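## Task

Place the red cube on top of the blue cube, upright and centred, so it stays there with no gripper holding or propping it at the end.

## Robot and tools

Robot: two arms, left_arm and right_arm, each ending in a two-finger gripper. Coordinates use a single scene frame. Its origin sits on the table surface midway between the arms, +z is up, +x runs out across the table, and left_arm is mounted on the +y side. The arm names do not match left or right in the pictures. The fingers of a gripper extend along its own +z axis and close along its own y axis. The reported end_effector_position is the point between the finger pads, roughly 1 cm back from the tips.

Row layout (shared by execute_actions and move): a single flat list of 16 numbers covering both arms, left_arm first: x, y, z, qw, qx, qy, qz, opening, then the same eight for right_arm. Every row must include both arms, even when only one of them should move. x, y, z are an absolute gripper position in metres in the scene frame. The quaternion is an absolute orientation in that frame, w first. Opening runs from -1 (closed) to +1 (fully open, 0.093 m). These are poses, not offsets. To keep a gripper's orientation steady, repeat one fixed quaternion rather than copying the slightly drifted one from the last result. To park an arm, resend the full pose from the result just before it stopped, along with the opening it should keep.

execute_actions(actions): a list of up to 15 actions. Each action is a list of up to 15 rows, one row per control step of 1/30 s. If an action has fewer rows, its last row is held until 15 steps have passed. An empty list changes nothing and just returns the state and images. Both arms' parts of an action are rejected if any target lies more than 0.6 m from that gripper's current position along any of the gripper's own axes. If the first action is malformed or fails that check against the last reported state, the whole call does nothing. On each step the commanded pose is limited to 70 mm and 16 degrees away from the measured pose. The controller favours position over orientation. After an action ends, the arm travels no farther than that limited pose, so distant targets need several actions. Joint friction can leave the gripper as much as about 31 mm short, and commands smaller than that may not move it at all.

move(target, speed, blocking): target is one 16-number row as above. Each gripper follows a straight line to its pose, turning the short way round, and both arms finish together. speed is the peak path speed in m/s, from 0.002 to 0.5 (default 0.25); turning is capped at twice that value in rad/s. A path lasts 0.5 to 10 s and is cut off at 10 s. Paths do not avoid objects or the other arm. Grippers lag, can drift off the line, and can exceed speed, especially when the arm is almost fully stretched. The opening is applied as the move begins. With blocking=false the call returns after 0.5 s; before sending further rows or moves, use wait or stop until a result shows the move has ended. The result adds a 'move:' line giving the ending (done, off_target, moving, held, fault) and any limits. limits=paced means the pose was clipped. limits=held means some steps were blocked, and the arm may then surge. The result also gives each gripper's distance from its pose.

wait(seconds): 0 to 10 s; the arms keep their last command, and any running move continues. stop(): brakes the current move, which needs some stopping distance; the fingers keep moving. zoom_image(camera, region): camera is one of cam_head_left, cam_head_right, cam_left_wrist, cam_right_wrist; region is [x0, y0, x1, y1] in pixels, at most 504 by 504; all images are 672x504, with (0,0) at the top left. finished_scene(scene): pass the current scene's number; this cannot be undone and reports success. Answering without a tool call ends everything.

Reading results: the state line lists each gripper's position and quaternion; printed positions get less accurate at long reach. 'Hand target' lines show the pose the controller is currently steering toward. A 'pose unreachable' line means the clearance check altered or blocked that arm's command. grip_measured is the finger motor's position on the -1..+1 scale. The pads touch each other at about -0.94, and each mm of held width adds about 0.0208; each gripper also carries a fixed bias of up to ±0.02. Once the pads meet an object the fingers stop, but the reading keeps heading toward the commanded value. Sending a value further below the object's width reading squeezes harder, up to roughly 50 to 62 N per pad. Keep sending the same closing value to hold on. Joint positions end with the opening in metres, which never goes below 0. Joint torque readings carry offsets and noise. Joint ranges (rad), base to gripper: waist -2.618..3.054, shoulder 0..3.142, elbow 0..3.142, wrist pitch -1.571..1.571, wrist yaw -1.571..1.571, wrist roll -2.094..2.094.

Avoid: dropping or knocking objects off the table, letting the arms collide or push on each other, slamming into things (faster moves and targets set deeper past a contact hit harder), and releasing a stack that is not stable on its own. Small random tugs on held objects or pushes on loose ones can happen. Holding a load heats the motors: a MOTOR HOT warning appears at 75 °C, the arm halts for 10 s at 90 °C, and at 100 °C it goes limp and drops. Faults appear as FAULT lines. Smooth, efficient motion is preferred.

Each tool is called after "Emit:" as name([rows], argument=value, ...), one row to a line, values as JSON.

## Session

Emit:
execute_actions(actions=[])

Scene clock: 0.00 s.
left_arm: end_effector_position=(+0.3492, +0.3962, +0.4113) grip_measured=+1.000 end_effector_quat_wxyz=(+0.714, -0.021, +0.699, +0.023) | right_arm: end_effector_position=(+0.1409, -0.0783, +0.2816) grip_measured=-0.923 end_effector_quat_wxyz=(-0.486, +0.841, -0.187, +0.146)
Joint positions: left_arm=[-0.002  1.033  1.058 -0.004  0.006  0.003  0.093] | right_arm=[ 0.637  0.706  0.95  -0.795 -0.385 -1.871  0.001]
Joint velocities: left_arm=[-0.002 -0.007 -0.007  0.007 -0.007 -0.081  0.   ] | right_arm=[-0.007 -0.007  0.007  0.037 -0.081 -0.022 -0.001]
Joint torques (N m, as the arm reports them, + toward a larger angle): no reading
Motor temperatures (°C, as the motors report them): left_arm=[20 19 20 19 18 20] | right_arm=[18 17 18 19 17 21]
Hand target (left_arm): +0.349, +0.396, +0.411; +0.714, -0.021, +0.699, +0.023
Hand target (right_arm): +0.141, -0.078, +0.282; -0.486, +0.841, -0.187, +0.146

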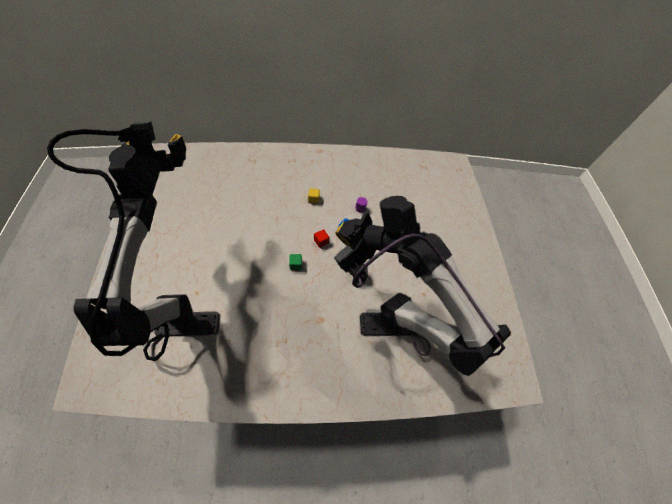

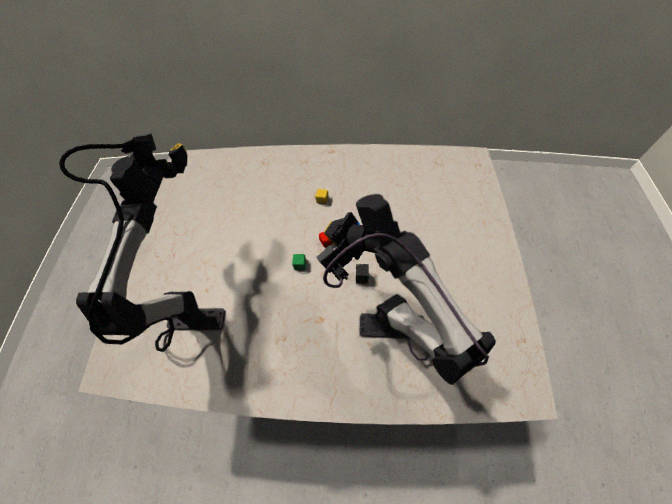

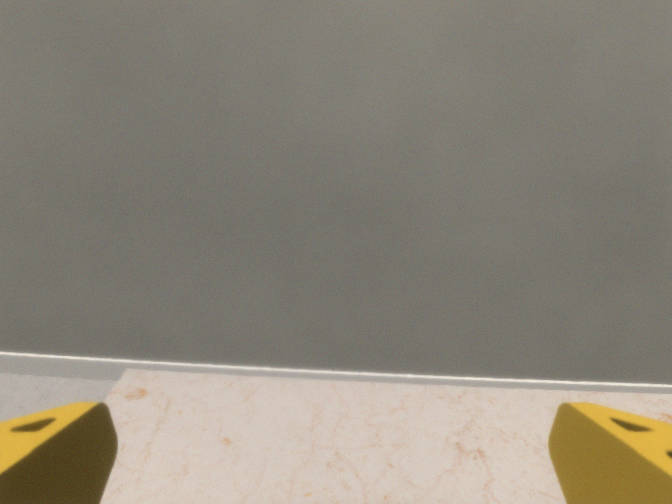

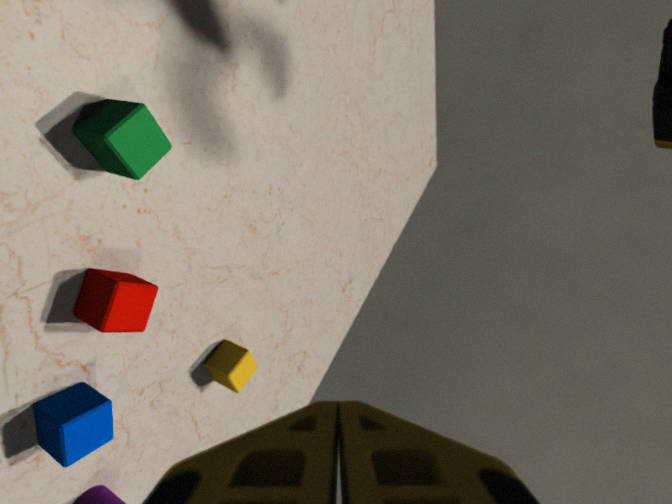

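Emit:
move(target=[0.3492,0.3962,0.4113,0.714,-0.021,0.699,0.023,1, 0.2,-0.1,0.3,0,0,1,0,1])

Scene clock: 13.33 s.
left_arm: end_effector_position=(+0.3492, +0.3962, +0.4113) grip_measured=+1.000 end_effector_quat_wxyz=(+0.714, -0.021, +0.699, +0.023) | right_arm: end_effector_position=(+0.1995, -0.0993, +0.3009) grip_measured=+1.000 end_effector_quat_wxyz=(+0.173, -0.012, +0.978, +0.119)
Joint positions: left_arm=[-0.002  1.033  1.058 -0.004  0.006  0.003  0.093] | right_arm=[ 0.697  1.386  1.778 -1.54   0.024  0.645  0.093]
Joint velocities: left_arm=[-0.027 -0.002 -0.007 -0.051  0.051 -0.007  0.   ] | right_arm=[-0.017  0.002 -0.012 -0.037 -0.022 -0.022  0.   ]
Joint torques (N m, as the arm reports them, + toward a larger angle): left_arm=[-0.11 -3.63  8.02  2.3   0.   -0.07] | right_arm=[-0.74 -2.43  7.89  1.11  0.    0.09]
Motor temperatures (°C, as the motors report them): left_arm=[20 20 22 24 18 20] | right_arm=[18 18 20 21 17 21]
Hand target (left_arm): +0.349, +0.396, +0.411; +0.714, -0.021, +0.699, +0.023
Hand target (right_arm): +0.201, -0.098, +0.298; +0.160, -0.004, +0.980, +0.118
Off the commanded pose (left_arm): 0.000 m, 0 deg.
Off the commanded pose (right_arm): 0.001 m, 24 deg; orientation clipped at the last step of the last action.
joint sent to its limit (right arm) — the command would take joint 4 (wrist pitch) past its lower limit, so that joint was sent only as far as its limit.
move: off_target (right_arm); limits=paced

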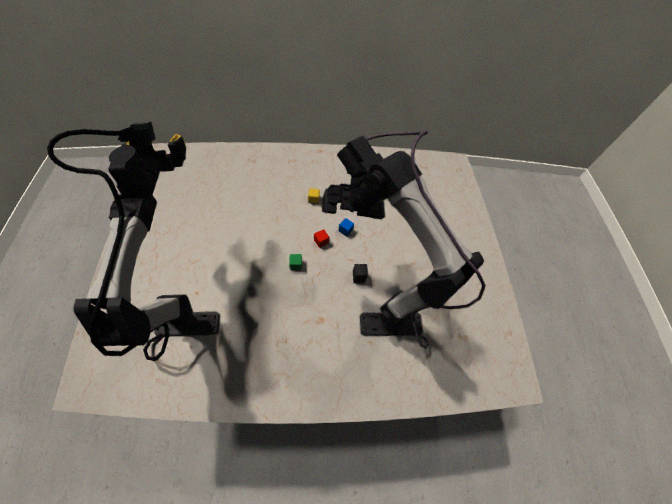

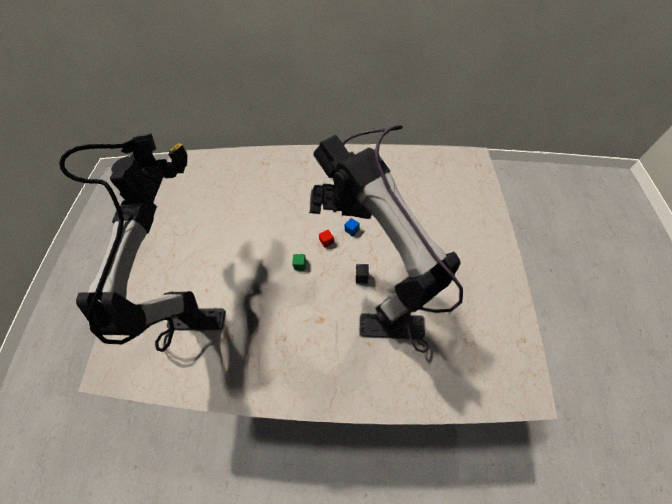

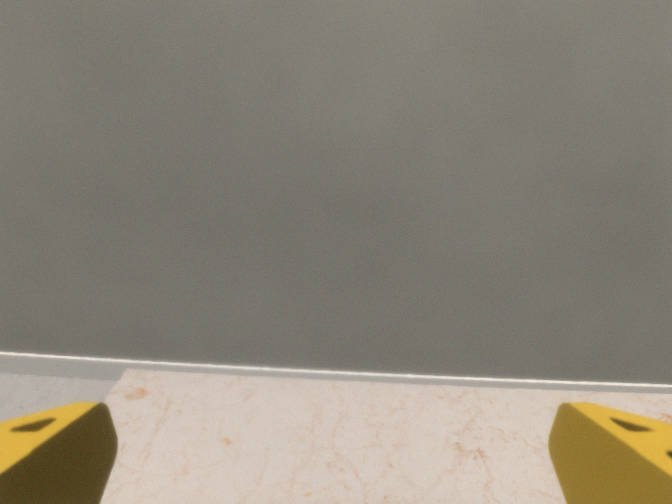

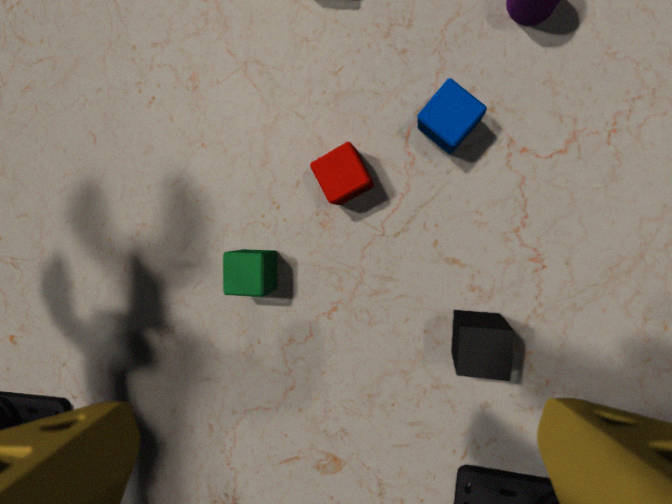

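Emit:
move(target=[0.3492,0.3962,0.4113,0.714,-0.021,0.699,0.023,1, 0.2,-0.08,0.16,0,0,1,0,1])

Scene clock: 19.90 s.
left_arm: end_effector_position=(+0.3492, +0.3962, +0.4114) grip_measured=+1.000 end_effector_quat_wxyz=(+0.714, -0.021, +0.699, +0.023) | right_arm: end_effector_position=(+0.2035, -0.0827, +0.1677) grip_measured=+1.000 end_effector_quat_wxyz=(+0.013, +0.002, +1.000, +0.003)
Joint positions: left_arm=[-0.002  1.033  1.058 -0.004  0.006  0.003  0.093] | right_arm=[ 0.726  1.616  1.507 -1.437  0.011  0.708  0.093]
Joint velocities: left_arm=[-0.017  0.002  0.007 -0.007 -0.037 -0.022  0.   ] | right_arm=[-0.007  0.007  0.002  0.022 -0.007  0.007  0.   ]
Joint torques (N m, as the arm reports them, + toward a larger angle): left_arm=[-0.1  -3.59  8.02  2.31  0.01 -0.07] | right_arm=[ 0.44 -5.89  5.43  0.46  0.05  0.1 ]
Motor temperatures (°C, as the motors report them): left_arm=[20 20 23 26 18 20] | right_arm=[18 18 21 21 17 21]
Hand target (left_arm): +0.349, +0.396, +0.411; +0.714, -0.021, +0.699, +0.023
Hand target (right_arm): +0.200, -0.080, +0.159; -0.000, +0.002, +1.000, -0.000
Off the commanded pose (left_arm): 0.000 m, 0 deg.
Off the commanded pose (right_arm): 0.009 m, 2 deg.
move: done

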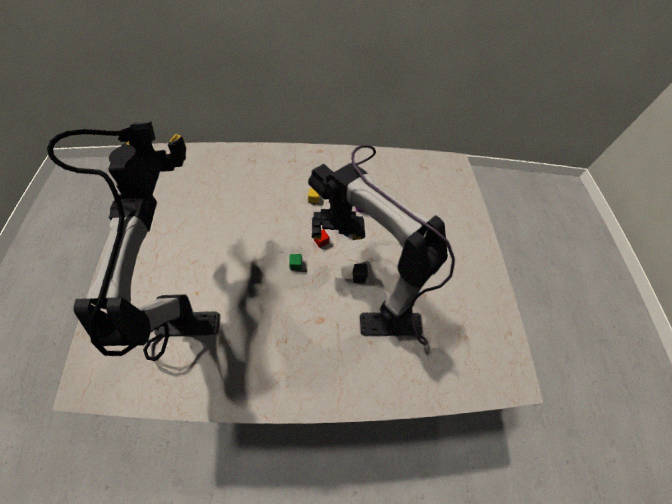

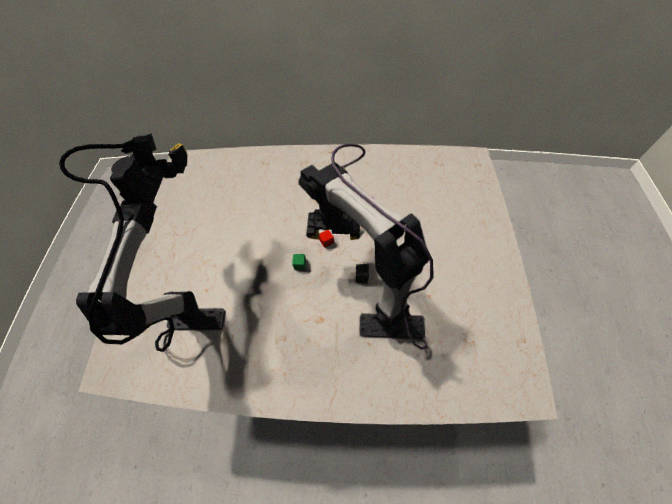

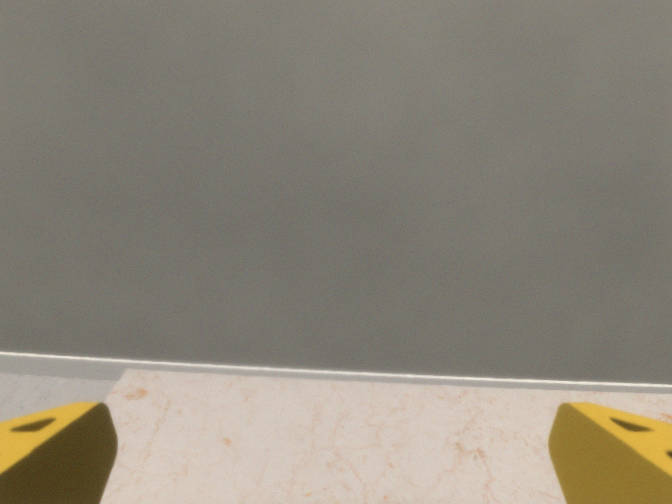

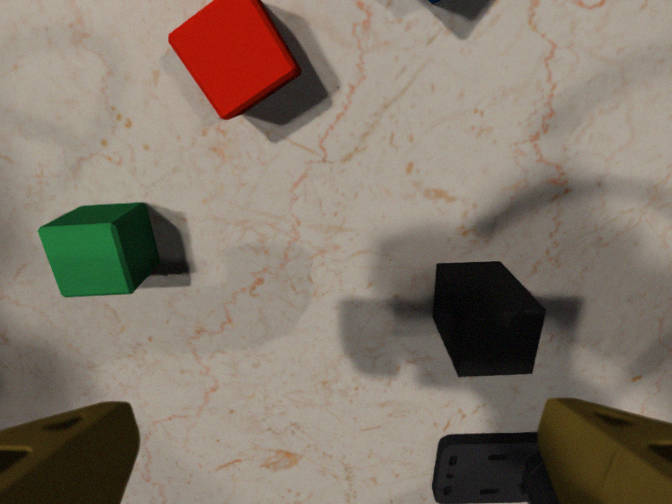

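Emit:
move(target=[0.3492,0.3962,0.4113,0.714,-0.021,0.699,0.023,1, 0.27,-0.035,0.11,0,-0.208,0.978,0,1])

Scene clock: 28.60 s.
left_arm: end_effector_position=(+0.3492, +0.3962, +0.4114) grip_measured=+1.000 end_effector_quat_wxyz=(+0.714, -0.021, +0.699, +0.023) | right_arm: end_effector_position=(+0.2646, -0.0361, +0.1143) grip_measured=+1.000 end_effector_quat_wxyz=(+0.004, -0.207, +0.978, -0.004)
Joint positions: left_arm=[-0.002  1.033  1.058 -0.004  0.006  0.003  0.093] | right_arm=[ 0.715  1.926  1.668 -1.31   0.011  0.276  0.093]
Joint velocities: left_arm=[-0.002  0.002  0.017 -0.007 -0.022 -0.051  0.   ] | right_arm=[ 0.022 -0.002 -0.017  0.007 -0.022 -0.007  0.   ]
Joint torques (N m, as the arm reports them, + toward a larger angle): left_arm=[-0.08 -3.67  7.98  2.32  0.   -0.06] | right_arm=[-0.93 -8.19  8.45  0.45 -0.03 -0.05]
Motor temperatures (°C, as the motors report them): left_arm=[20 20 25 27 18 20] | right_arm=[18 18 21 20 17 21]
Hand target (left_arm): +0.349, +0.396, +0.411; +0.714, -0.021, +0.699, +0.023
Hand target (right_arm): +0.269, -0.034, +0.111; +0.000, -0.208, +0.978, -0.000
Off the commanded pose (left_arm): 0.000 m, 0 deg.
Off the commanded pose (right_arm): 0.007 m, 1 deg.
move: done

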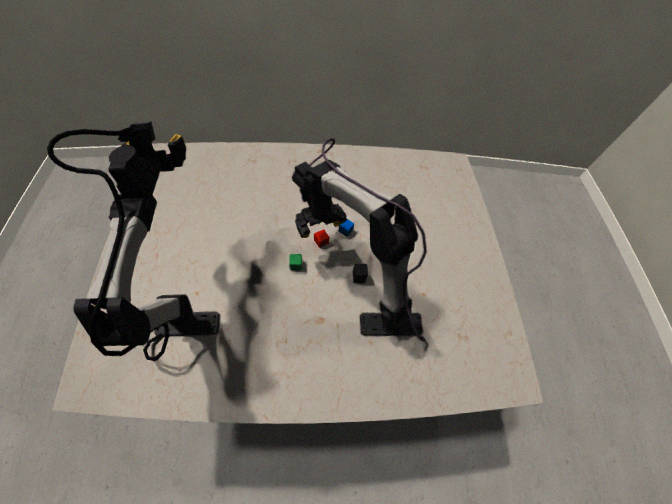

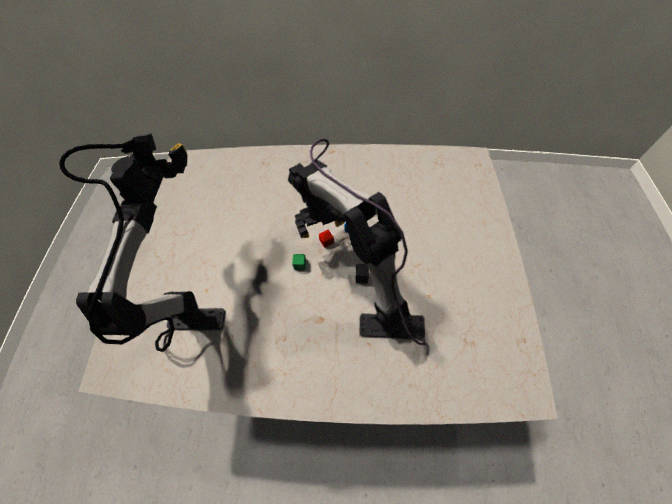

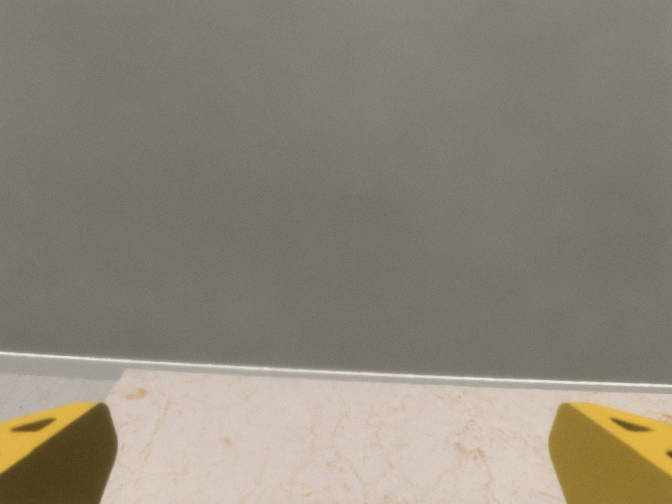

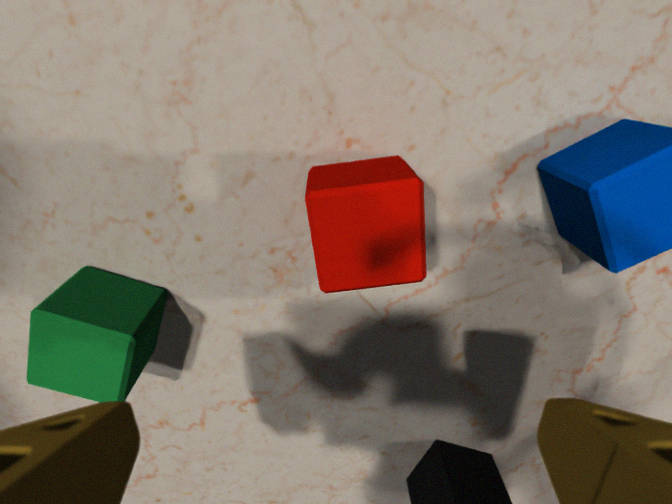

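Emit:
move(target=[0.3492,0.3962,0.4113,0.714,-0.021,0.699,0.023,1, 0.272,-0.046,0.065,0,-0.267,0.964,0,1], speed=0.12)

Scene clock: 37.00 s.
left_arm: end_effector_position=(+0.3492, +0.3962, +0.4114) grip_measured=+1.000 end_effector_quat_wxyz=(+0.714, -0.021, +0.699, +0.023) | right_arm: end_effector_position=(+0.2755, -0.0421, +0.0788) grip_measured=+1.000 end_effector_quat_wxyz=(+0.019, -0.266, +0.964, +0.002)
Joint positions: left_arm=[-0.002  1.033  1.058 -0.004  0.006  0.003  0.093] | right_arm=[ 0.684  1.926  1.526 -1.136  0.011  0.124  0.093]
Joint velocities: left_arm=[-0.022 -0.022 -0.002 -0.022 -0.022 -0.007  0.   ] | right_arm=[ 0.002  0.002  0.002  0.066 -0.037 -0.037  0.   ]
Joint torques (N m, as the arm reports them, + toward a larger angle): left_arm=[-0.03 -3.6   8.    2.33 -0.01 -0.05] | right_arm=[-0.75 -8.29  5.24  0.58  0.   -0.05]
Motor temperatures (°C, as the motors report them): left_arm=[20 20 25 28 18 20] | right_arm=[18 20 22 20 17 21]
Hand target (left_arm): +0.349, +0.396, +0.411; +0.714, -0.021, +0.699, +0.023
Hand target (right_arm): +0.272, -0.046, +0.065; +0.000, -0.267, +0.964, -0.000
Off the commanded pose (left_arm): 0.000 m, 0 deg.
Off the commanded pose (right_arm): 0.015 m, 2 deg.
move: off_target (right_arm)

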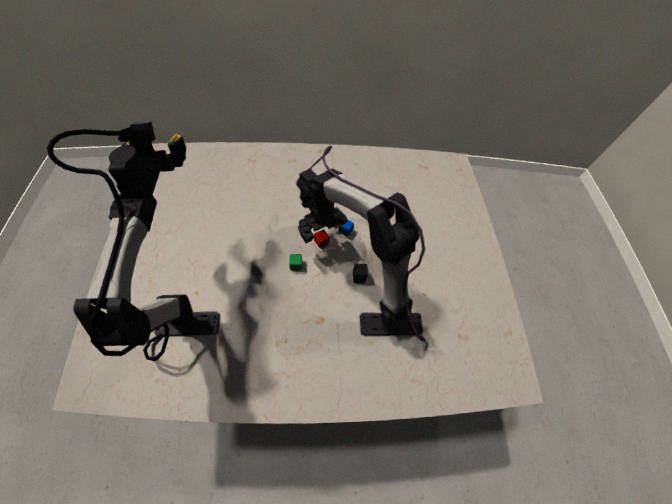

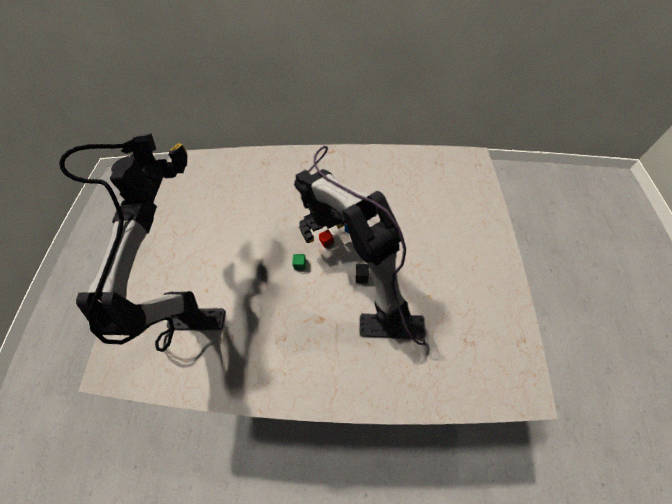

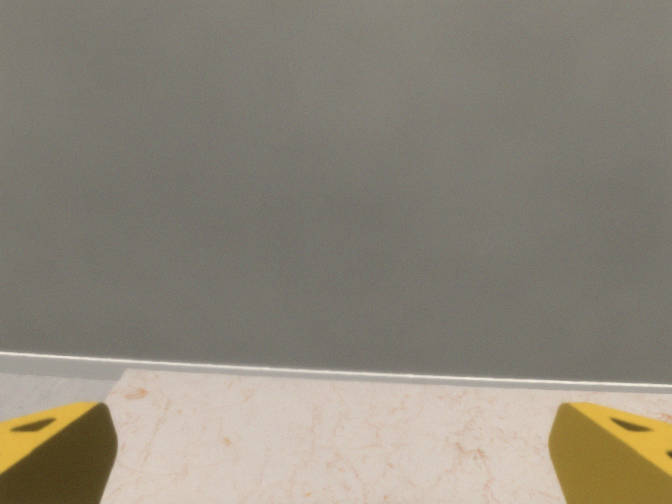

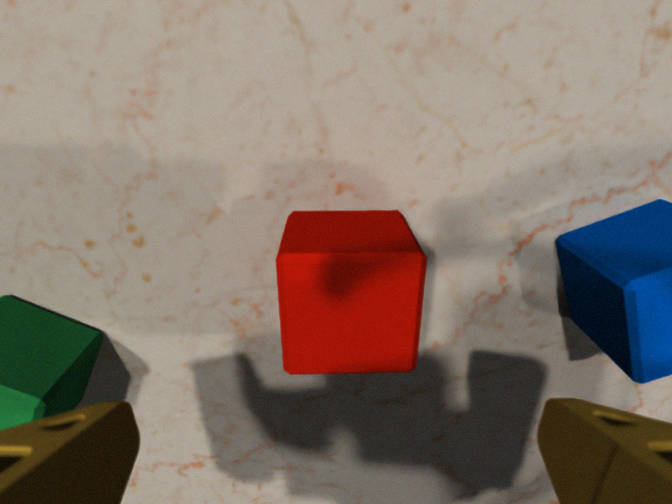

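Emit:
move(target=[0.3492,0.3962,0.4113,0.714,-0.021,0.699,0.023,1, 0.274,-0.046,0.03,0,-0.267,0.964,0,0.35], speed=0.1)

Scene clock: 42.77 s.
left_arm: end_effector_position=(+0.3492, +0.3962, +0.4114) grip_measured=+1.000 end_effector_quat_wxyz=(+0.714, -0.021, +0.699, +0.023) | right_arm: end_effector_position=(+0.2770, -0.0408, +0.0427) grip_measured=+0.353 end_effector_quat_wxyz=(+0.017, -0.268, +0.963, +0.001)
Joint positions: left_arm=[-0.002  1.033  1.058 -0.004  0.006  0.003  0.093] | right_arm=[ 0.684  1.967  1.437 -1.009  0.011  0.119  0.062]
Joint velocities: left_arm=[-0.022 -0.007  0.002 -0.007  0.022 -0.095  0.   ] | right_arm=[-0.002  0.002  0.002 -0.007 -0.066 -0.007  0.   ]
Joint torques (N m, as the arm reports them, + toward a larger angle): left_arm=[-0.07 -3.65  7.99  2.31  0.   -0.08] | right_arm=[-0.75 -8.54  5.17  0.53  0.01 -0.04]
Motor temperatures (°C, as the motors report them): left_arm=[20 20 26 29 18 20] | right_arm=[18 20 22 20 17 21]
Hand target (left_arm): +0.349, +0.396, +0.411; +0.714, -0.021, +0.699, +0.023
Hand target (right_arm): +0.274, -0.046, +0.030; +0.000, -0.267, +0.964, +0.000
Off the commanded pose (left_arm): 0.000 m, 0 deg.
Off the commanded pose (right_arm): 0.014 m, 2 deg.
move: off_target (right_arm)

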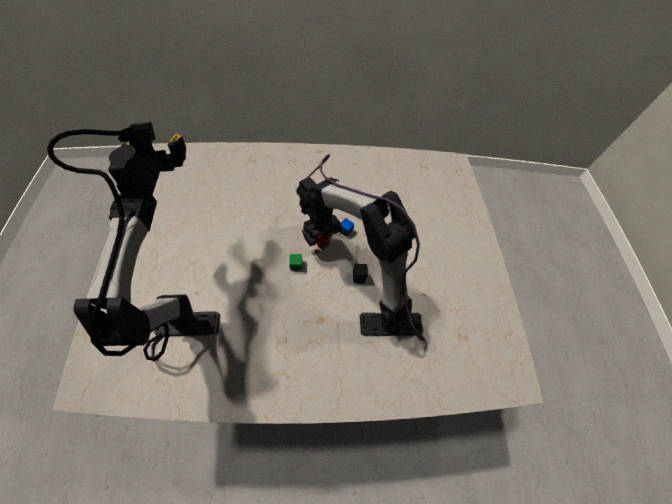

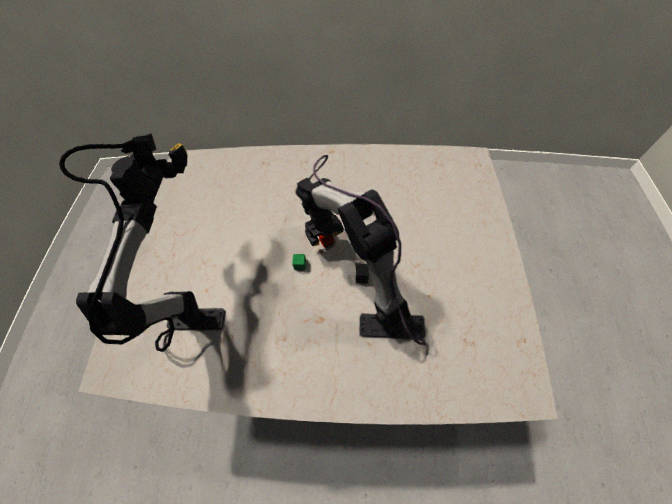

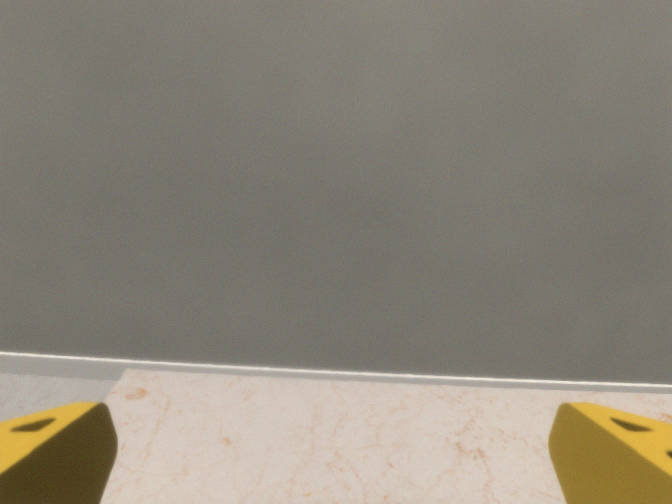

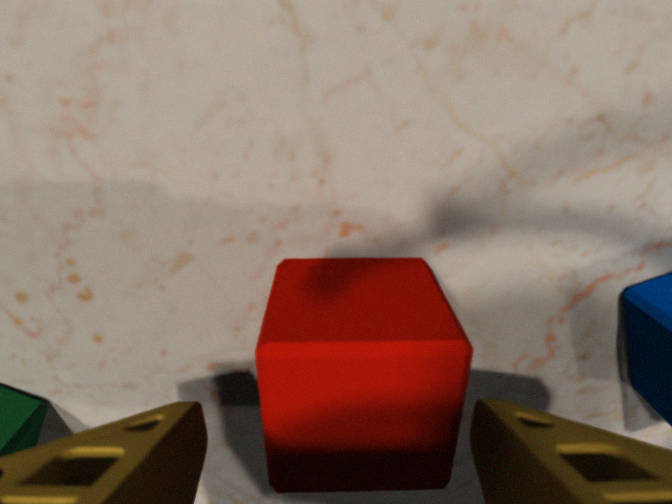

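Emit:
move(target=[0.3492,0.3962,0.4113,0.714,-0.021,0.699,0.023,1, 0.278,-0.052,0.01,0,-0.267,0.964,0,0.45], speed=0.08)

Emit:
move(target=[0.3492,0.3962,0.4113,0.714,-0.021,0.699,0.023,1, 0.278,-0.052,0.01,0,-0.267,0.964,0,-0.5], speed=0.08)

Scene clock: 47.87 s.
left_arm: end_effector_position=(+0.3492, +0.3962, +0.4114) grip_measured=+1.000 end_effector_quat_wxyz=(+0.714, -0.021, +0.699, +0.023) | right_arm: end_effector_position=(+0.2832, -0.0470, +0.0238) grip_measured=+0.447 end_effector_quat_wxyz=(+0.019, -0.266, +0.964, +0.002)
Joint positions: left_arm=[-0.002  1.033  1.058 -0.004  0.006  0.003  0.093] | right_arm=[ 0.66   1.991  1.392 -0.936  0.011  0.1    0.067]
Joint velocities: left_arm=[ 0.017 -0.007 -0.007  0.007 -0.007  0.051  0.   ] | right_arm=[ 0.002 -0.017  0.012 -0.022 -0.007 -0.007  0.   ]
Joint torques (N m, as the arm reports them, + toward a larger angle): left_arm=[-0.07 -3.65  8.05  2.33  0.   -0.07] | right_arm=[-0.67 -8.38  5.08  0.51  0.04 -0.06]
Motor temperatures (°C, as the motors report them): left_arm=[20 20 26 29 18 20] | right_arm=[18 21 22 20 17 21]
Hand target (left_arm): +0.349, +0.396, +0.411; +0.714, -0.021, +0.699, +0.023
Hand target (right_arm): +0.278, -0.052, +0.010; +0.000, -0.267, +0.964, -0.000
Off the commanded pose (left_arm): 0.000 m, 0 deg.
Off the commanded pose (right_arm): 0.016 m, 2 deg.
move: off_target (right_arm)

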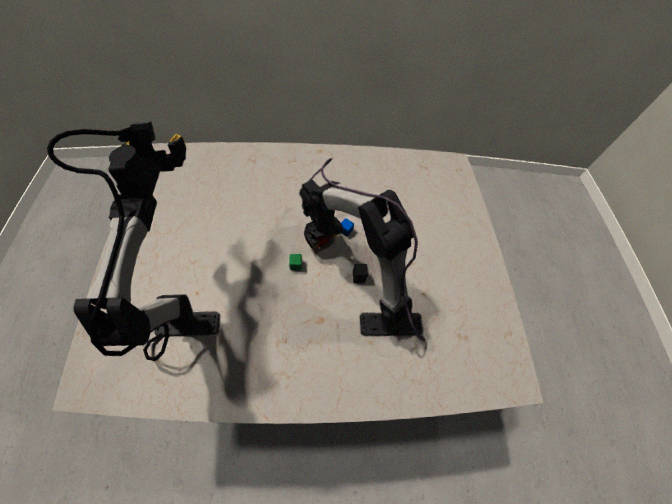

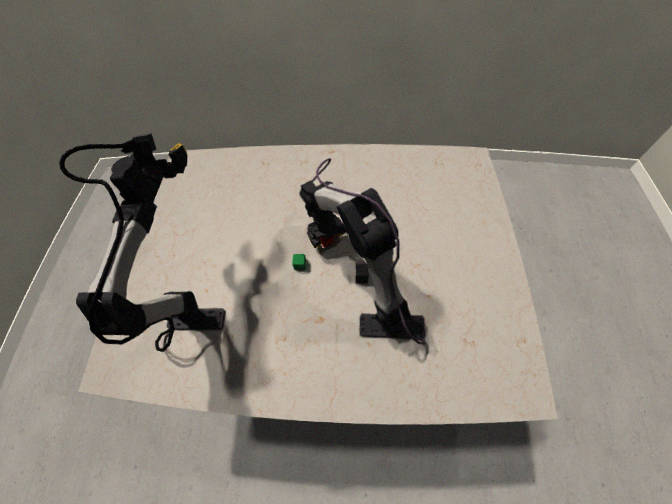

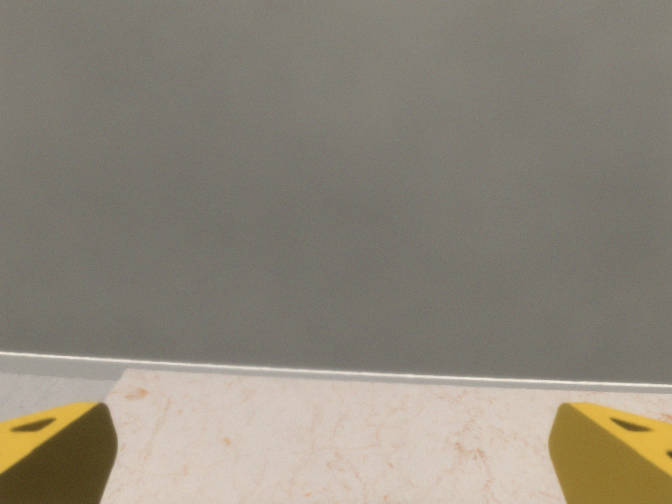

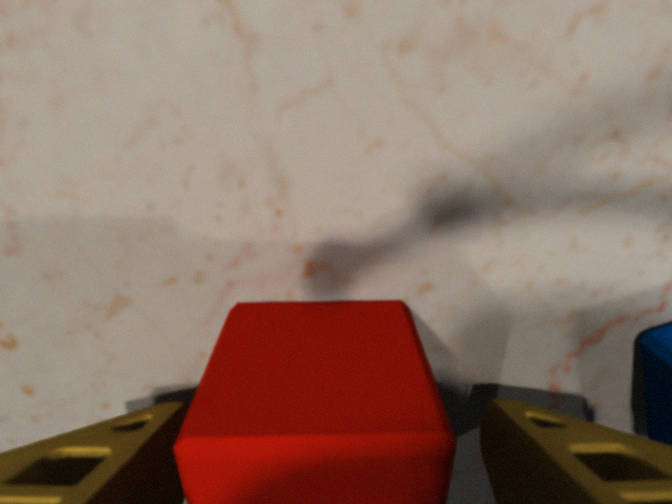

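Scene clock: 48.57 s.
left_arm: end_effector_position=(+0.3492, +0.3962, +0.4114) grip_measured=+1.000 end_effector_quat_wxyz=(+0.714, -0.021, +0.699, +0.023) | right_arm: end_effector_position=(+0.2834, -0.0468, +0.0238) grip_measured=-0.277 end_effector_quat_wxyz=(+0.019, -0.266, +0.964, +0.002)
Joint positions: left_arm=[-0.002  1.033  1.058 -0.004  0.006  0.003  0.093] | right_arm=[ 0.66   1.991  1.392 -0.935  0.011  0.1    0.032]
Joint velocities: left_arm=[-0.002  0.007  0.007 -0.037  0.007 -0.037  0.   ] | right_arm=[ 0.017 -0.002  0.002 -0.051 -0.066  0.051  0.001]
Joint torques (N m, as the arm reports them, + toward a larger angle): left_arm=[-0.1  -3.64  8.01  2.31 -0.02 -0.07] | right_arm=[-0.66 -8.56  4.78  0.55  0.   -0.03]
Motor temperatures (°C, as the motors report them): left_arm=[20 20 26 29 18 20] | right_arm=[18 21 22 20 17 21]
Hand target (left_arm): +0.349, +0.396, +0.411; +0.714, -0.021, +0.699, +0.023
Hand target (right_arm): +0.278, -0.052, +0.010; -0.000, -0.267, +0.964, -0.000
Off the commanded pose (left_arm): 0.000 m, 0 deg.
Off the commanded pose (right_arm): 0.016 m, 2 deg.
move: off_target (right_arm)

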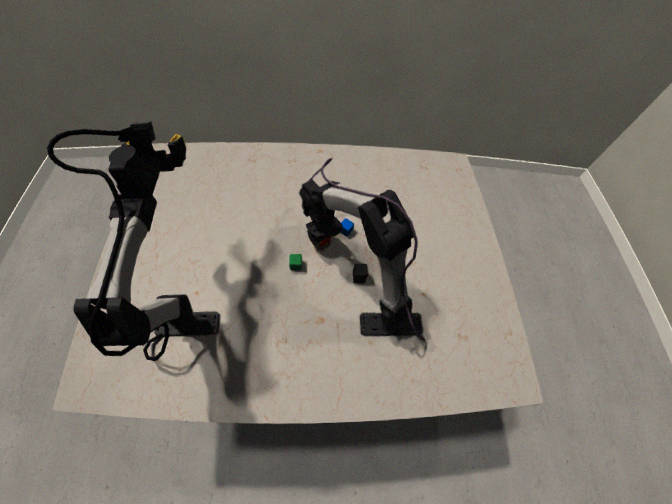

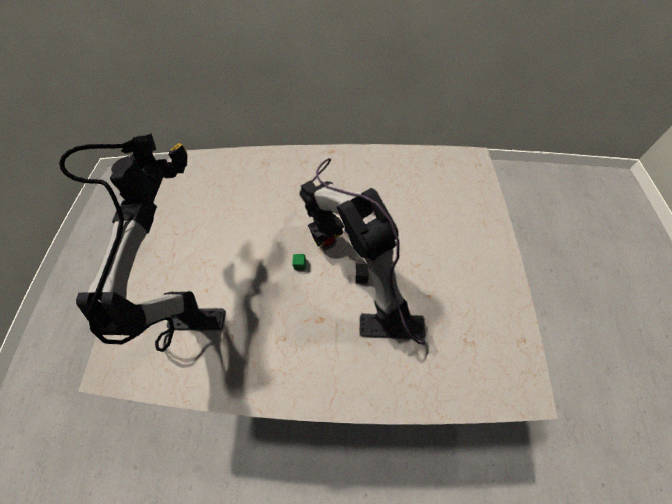

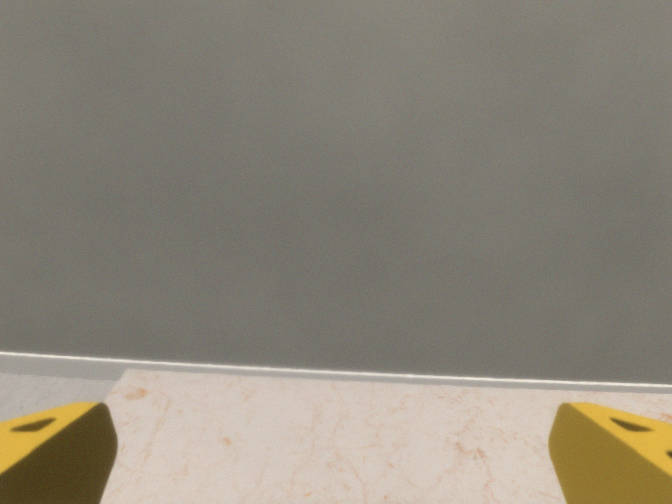

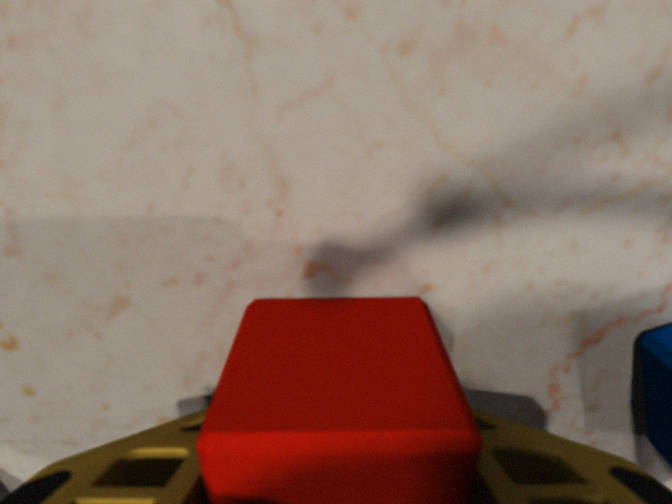

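Emit:
move(target=[0.3492,0.3962,0.4113,0.714,-0.021,0.699,0.023,1, 0.283,-0.047,0.13,0,-0.267,0.964,0,-0.5], speed=0.15)

Emit:
move(target=[0.3492,0.3962,0.4113,0.714,-0.021,0.699,0.023,1, 0.336,-0.147,0.13,0,-0.446,0.895,0,-0.5], speed=0.15)

Scene clock: 59.07 s.
left_arm: end_effector_position=(+0.3492, +0.3962, +0.4114) grip_measured=+1.000 end_effector_quat_wxyz=(+0.714, -0.021, +0.699, +0.023) | right_arm: end_effector_position=(+0.2814, -0.0448, +0.1270) grip_measured=-0.277 end_effector_quat_wxyz=(-0.000, -0.266, +0.964, +0.003)
Joint positions: left_arm=[-0.002  1.033  1.058 -0.004  0.006  0.003  0.093] | right_arm=[ 0.66   1.96   1.765 -1.375 -0.006  0.099  0.032]
Joint velocities: left_arm=[-0.017 -0.012  0.007 -0.037  0.037 -0.022  0.   ] | right_arm=[-0.007 -0.012  0.002 -0.051 -0.037  0.022  0.   ]
Joint torques (N m, as the arm reports them, + toward a larger angle): left_arm=[-0.03 -3.66  8.01  2.31  0.   -0.06] | right_arm=[ -0.46 -10.33   8.11   0.26   0.12  -0.02]
Motor temperatures (°C, as the motors report them): left_arm=[20 20 27 30 18 20] | right_arm=[18 22 22 20 17 21]
Hand target (left_arm): +0.349, +0.396, +0.411; +0.714, -0.021, +0.699, +0.023
Hand target (right_arm): +0.283, -0.047, +0.130; +0.000, -0.267, +0.964, -0.000
Off the commanded pose (left_arm): 0.000 m, 0 deg.
Off the commanded pose (right_arm): 0.004 m, 0 deg.
move: done

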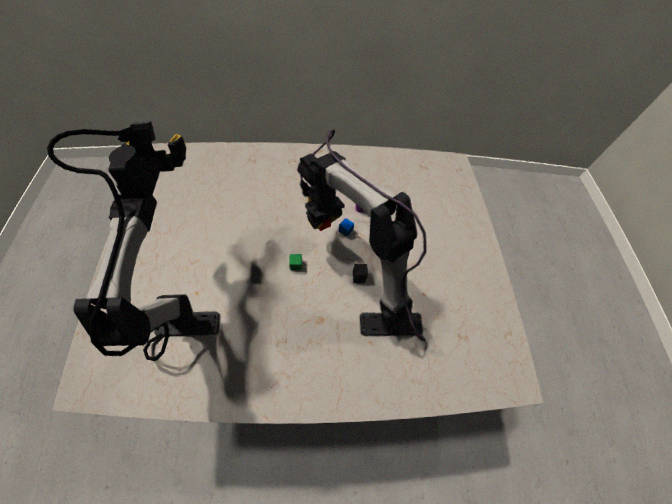

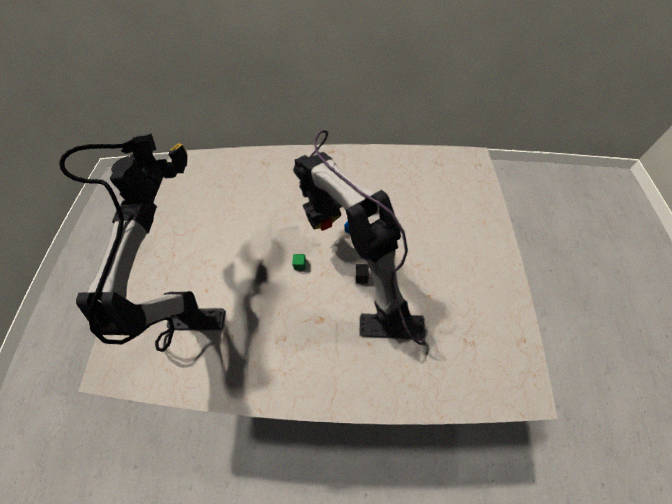

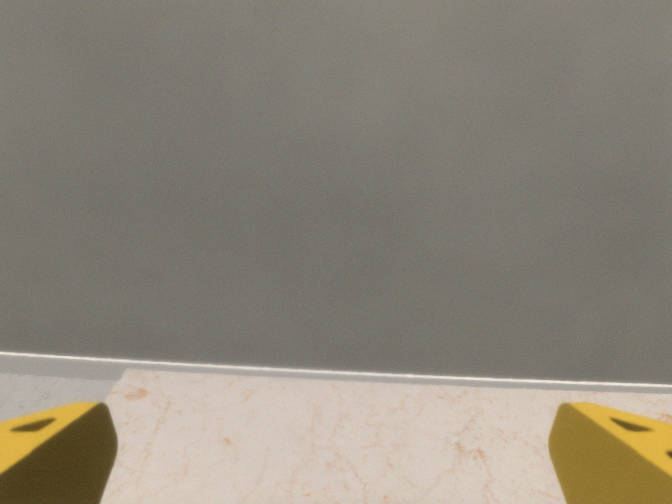

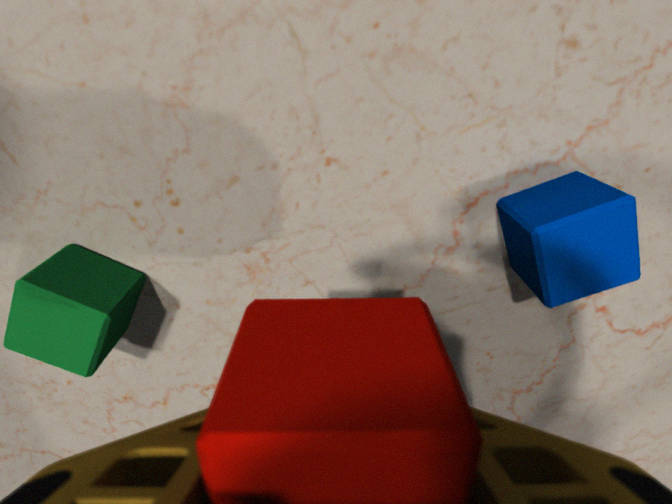

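Scene clock: 60.90 s.
left_arm: end_effector_position=(+0.3492, +0.3962, +0.4114) grip_measured=+1.000 end_effector_quat_wxyz=(+0.714, -0.021, +0.699, +0.023) | right_arm: end_effector_position=(+0.3344, -0.1454, +0.1270) grip_measured=-0.277 end_effector_quat_wxyz=(+0.000, -0.442, +0.897, +0.001)
Joint positions: left_arm=[-0.002  1.033  1.058 -0.004  0.006  0.003  0.093] | right_arm=[ 0.356  1.96   1.765 -1.376 -0.002 -0.583  0.032]
Joint velocities: left_arm=[-0.017  0.002 -0.002  0.022 -0.037  0.081  0.   ] | right_arm=[-0.007 -0.017 -0.017 -0.007  0.022 -0.037  0.   ]
Joint torques (N m, as the arm reports them, + toward a larger angle): left_arm=[-0.03 -3.68  7.95  2.31 -0.01 -0.08] | right_arm=[-0.39 -9.69  9.    0.27  0.17 -0.11]
Motor temperatures (°C, as the motors report them): left_arm=[20 21 27 31 18 20] | right_arm=[18 23 22 20 17 21]
Hand target (left_arm): +0.349, +0.396, +0.411; +0.714, -0.021, +0.699, +0.023
Hand target (right_arm): +0.338, -0.147, +0.130; +0.002, -0.446, +0.895, -0.003
Off the commanded pose (left_arm): 0.000 m, 0 deg.
Off the commanded pose (right_arm): 0.004 m, 0 deg.
move: done

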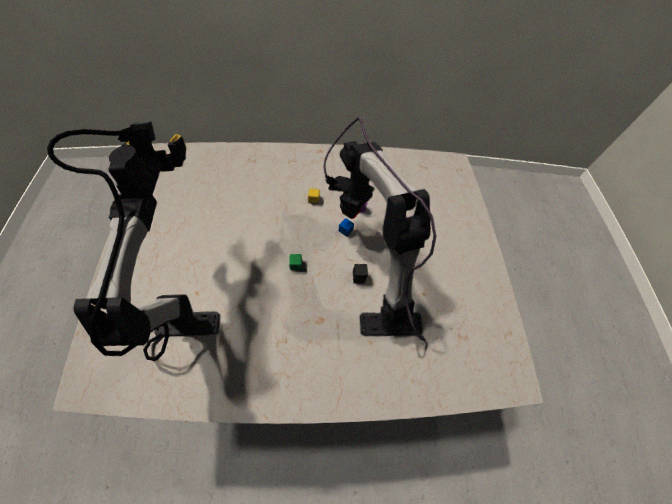

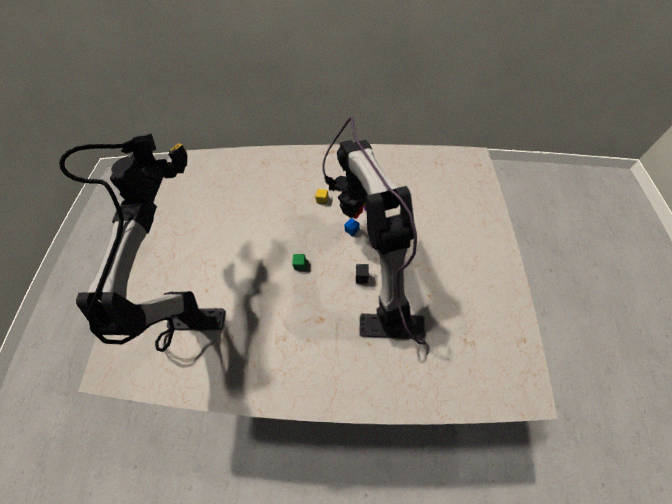

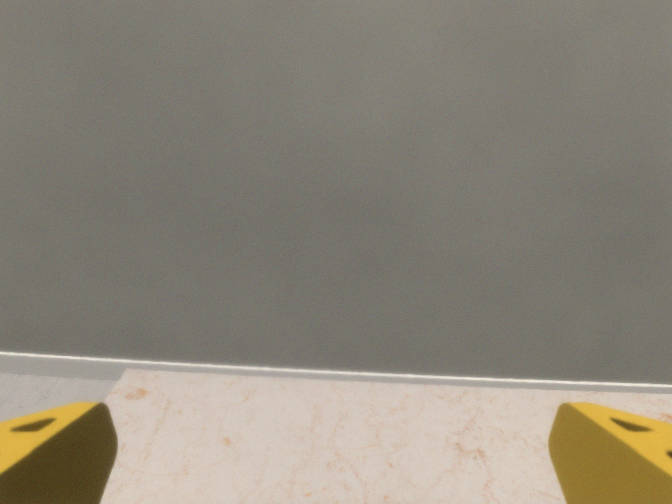

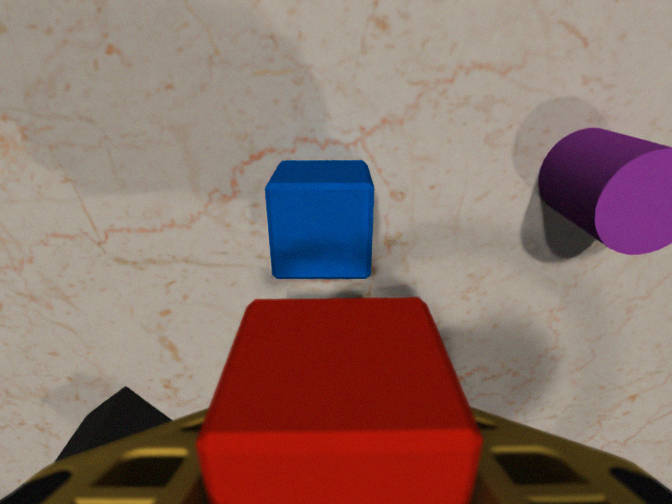

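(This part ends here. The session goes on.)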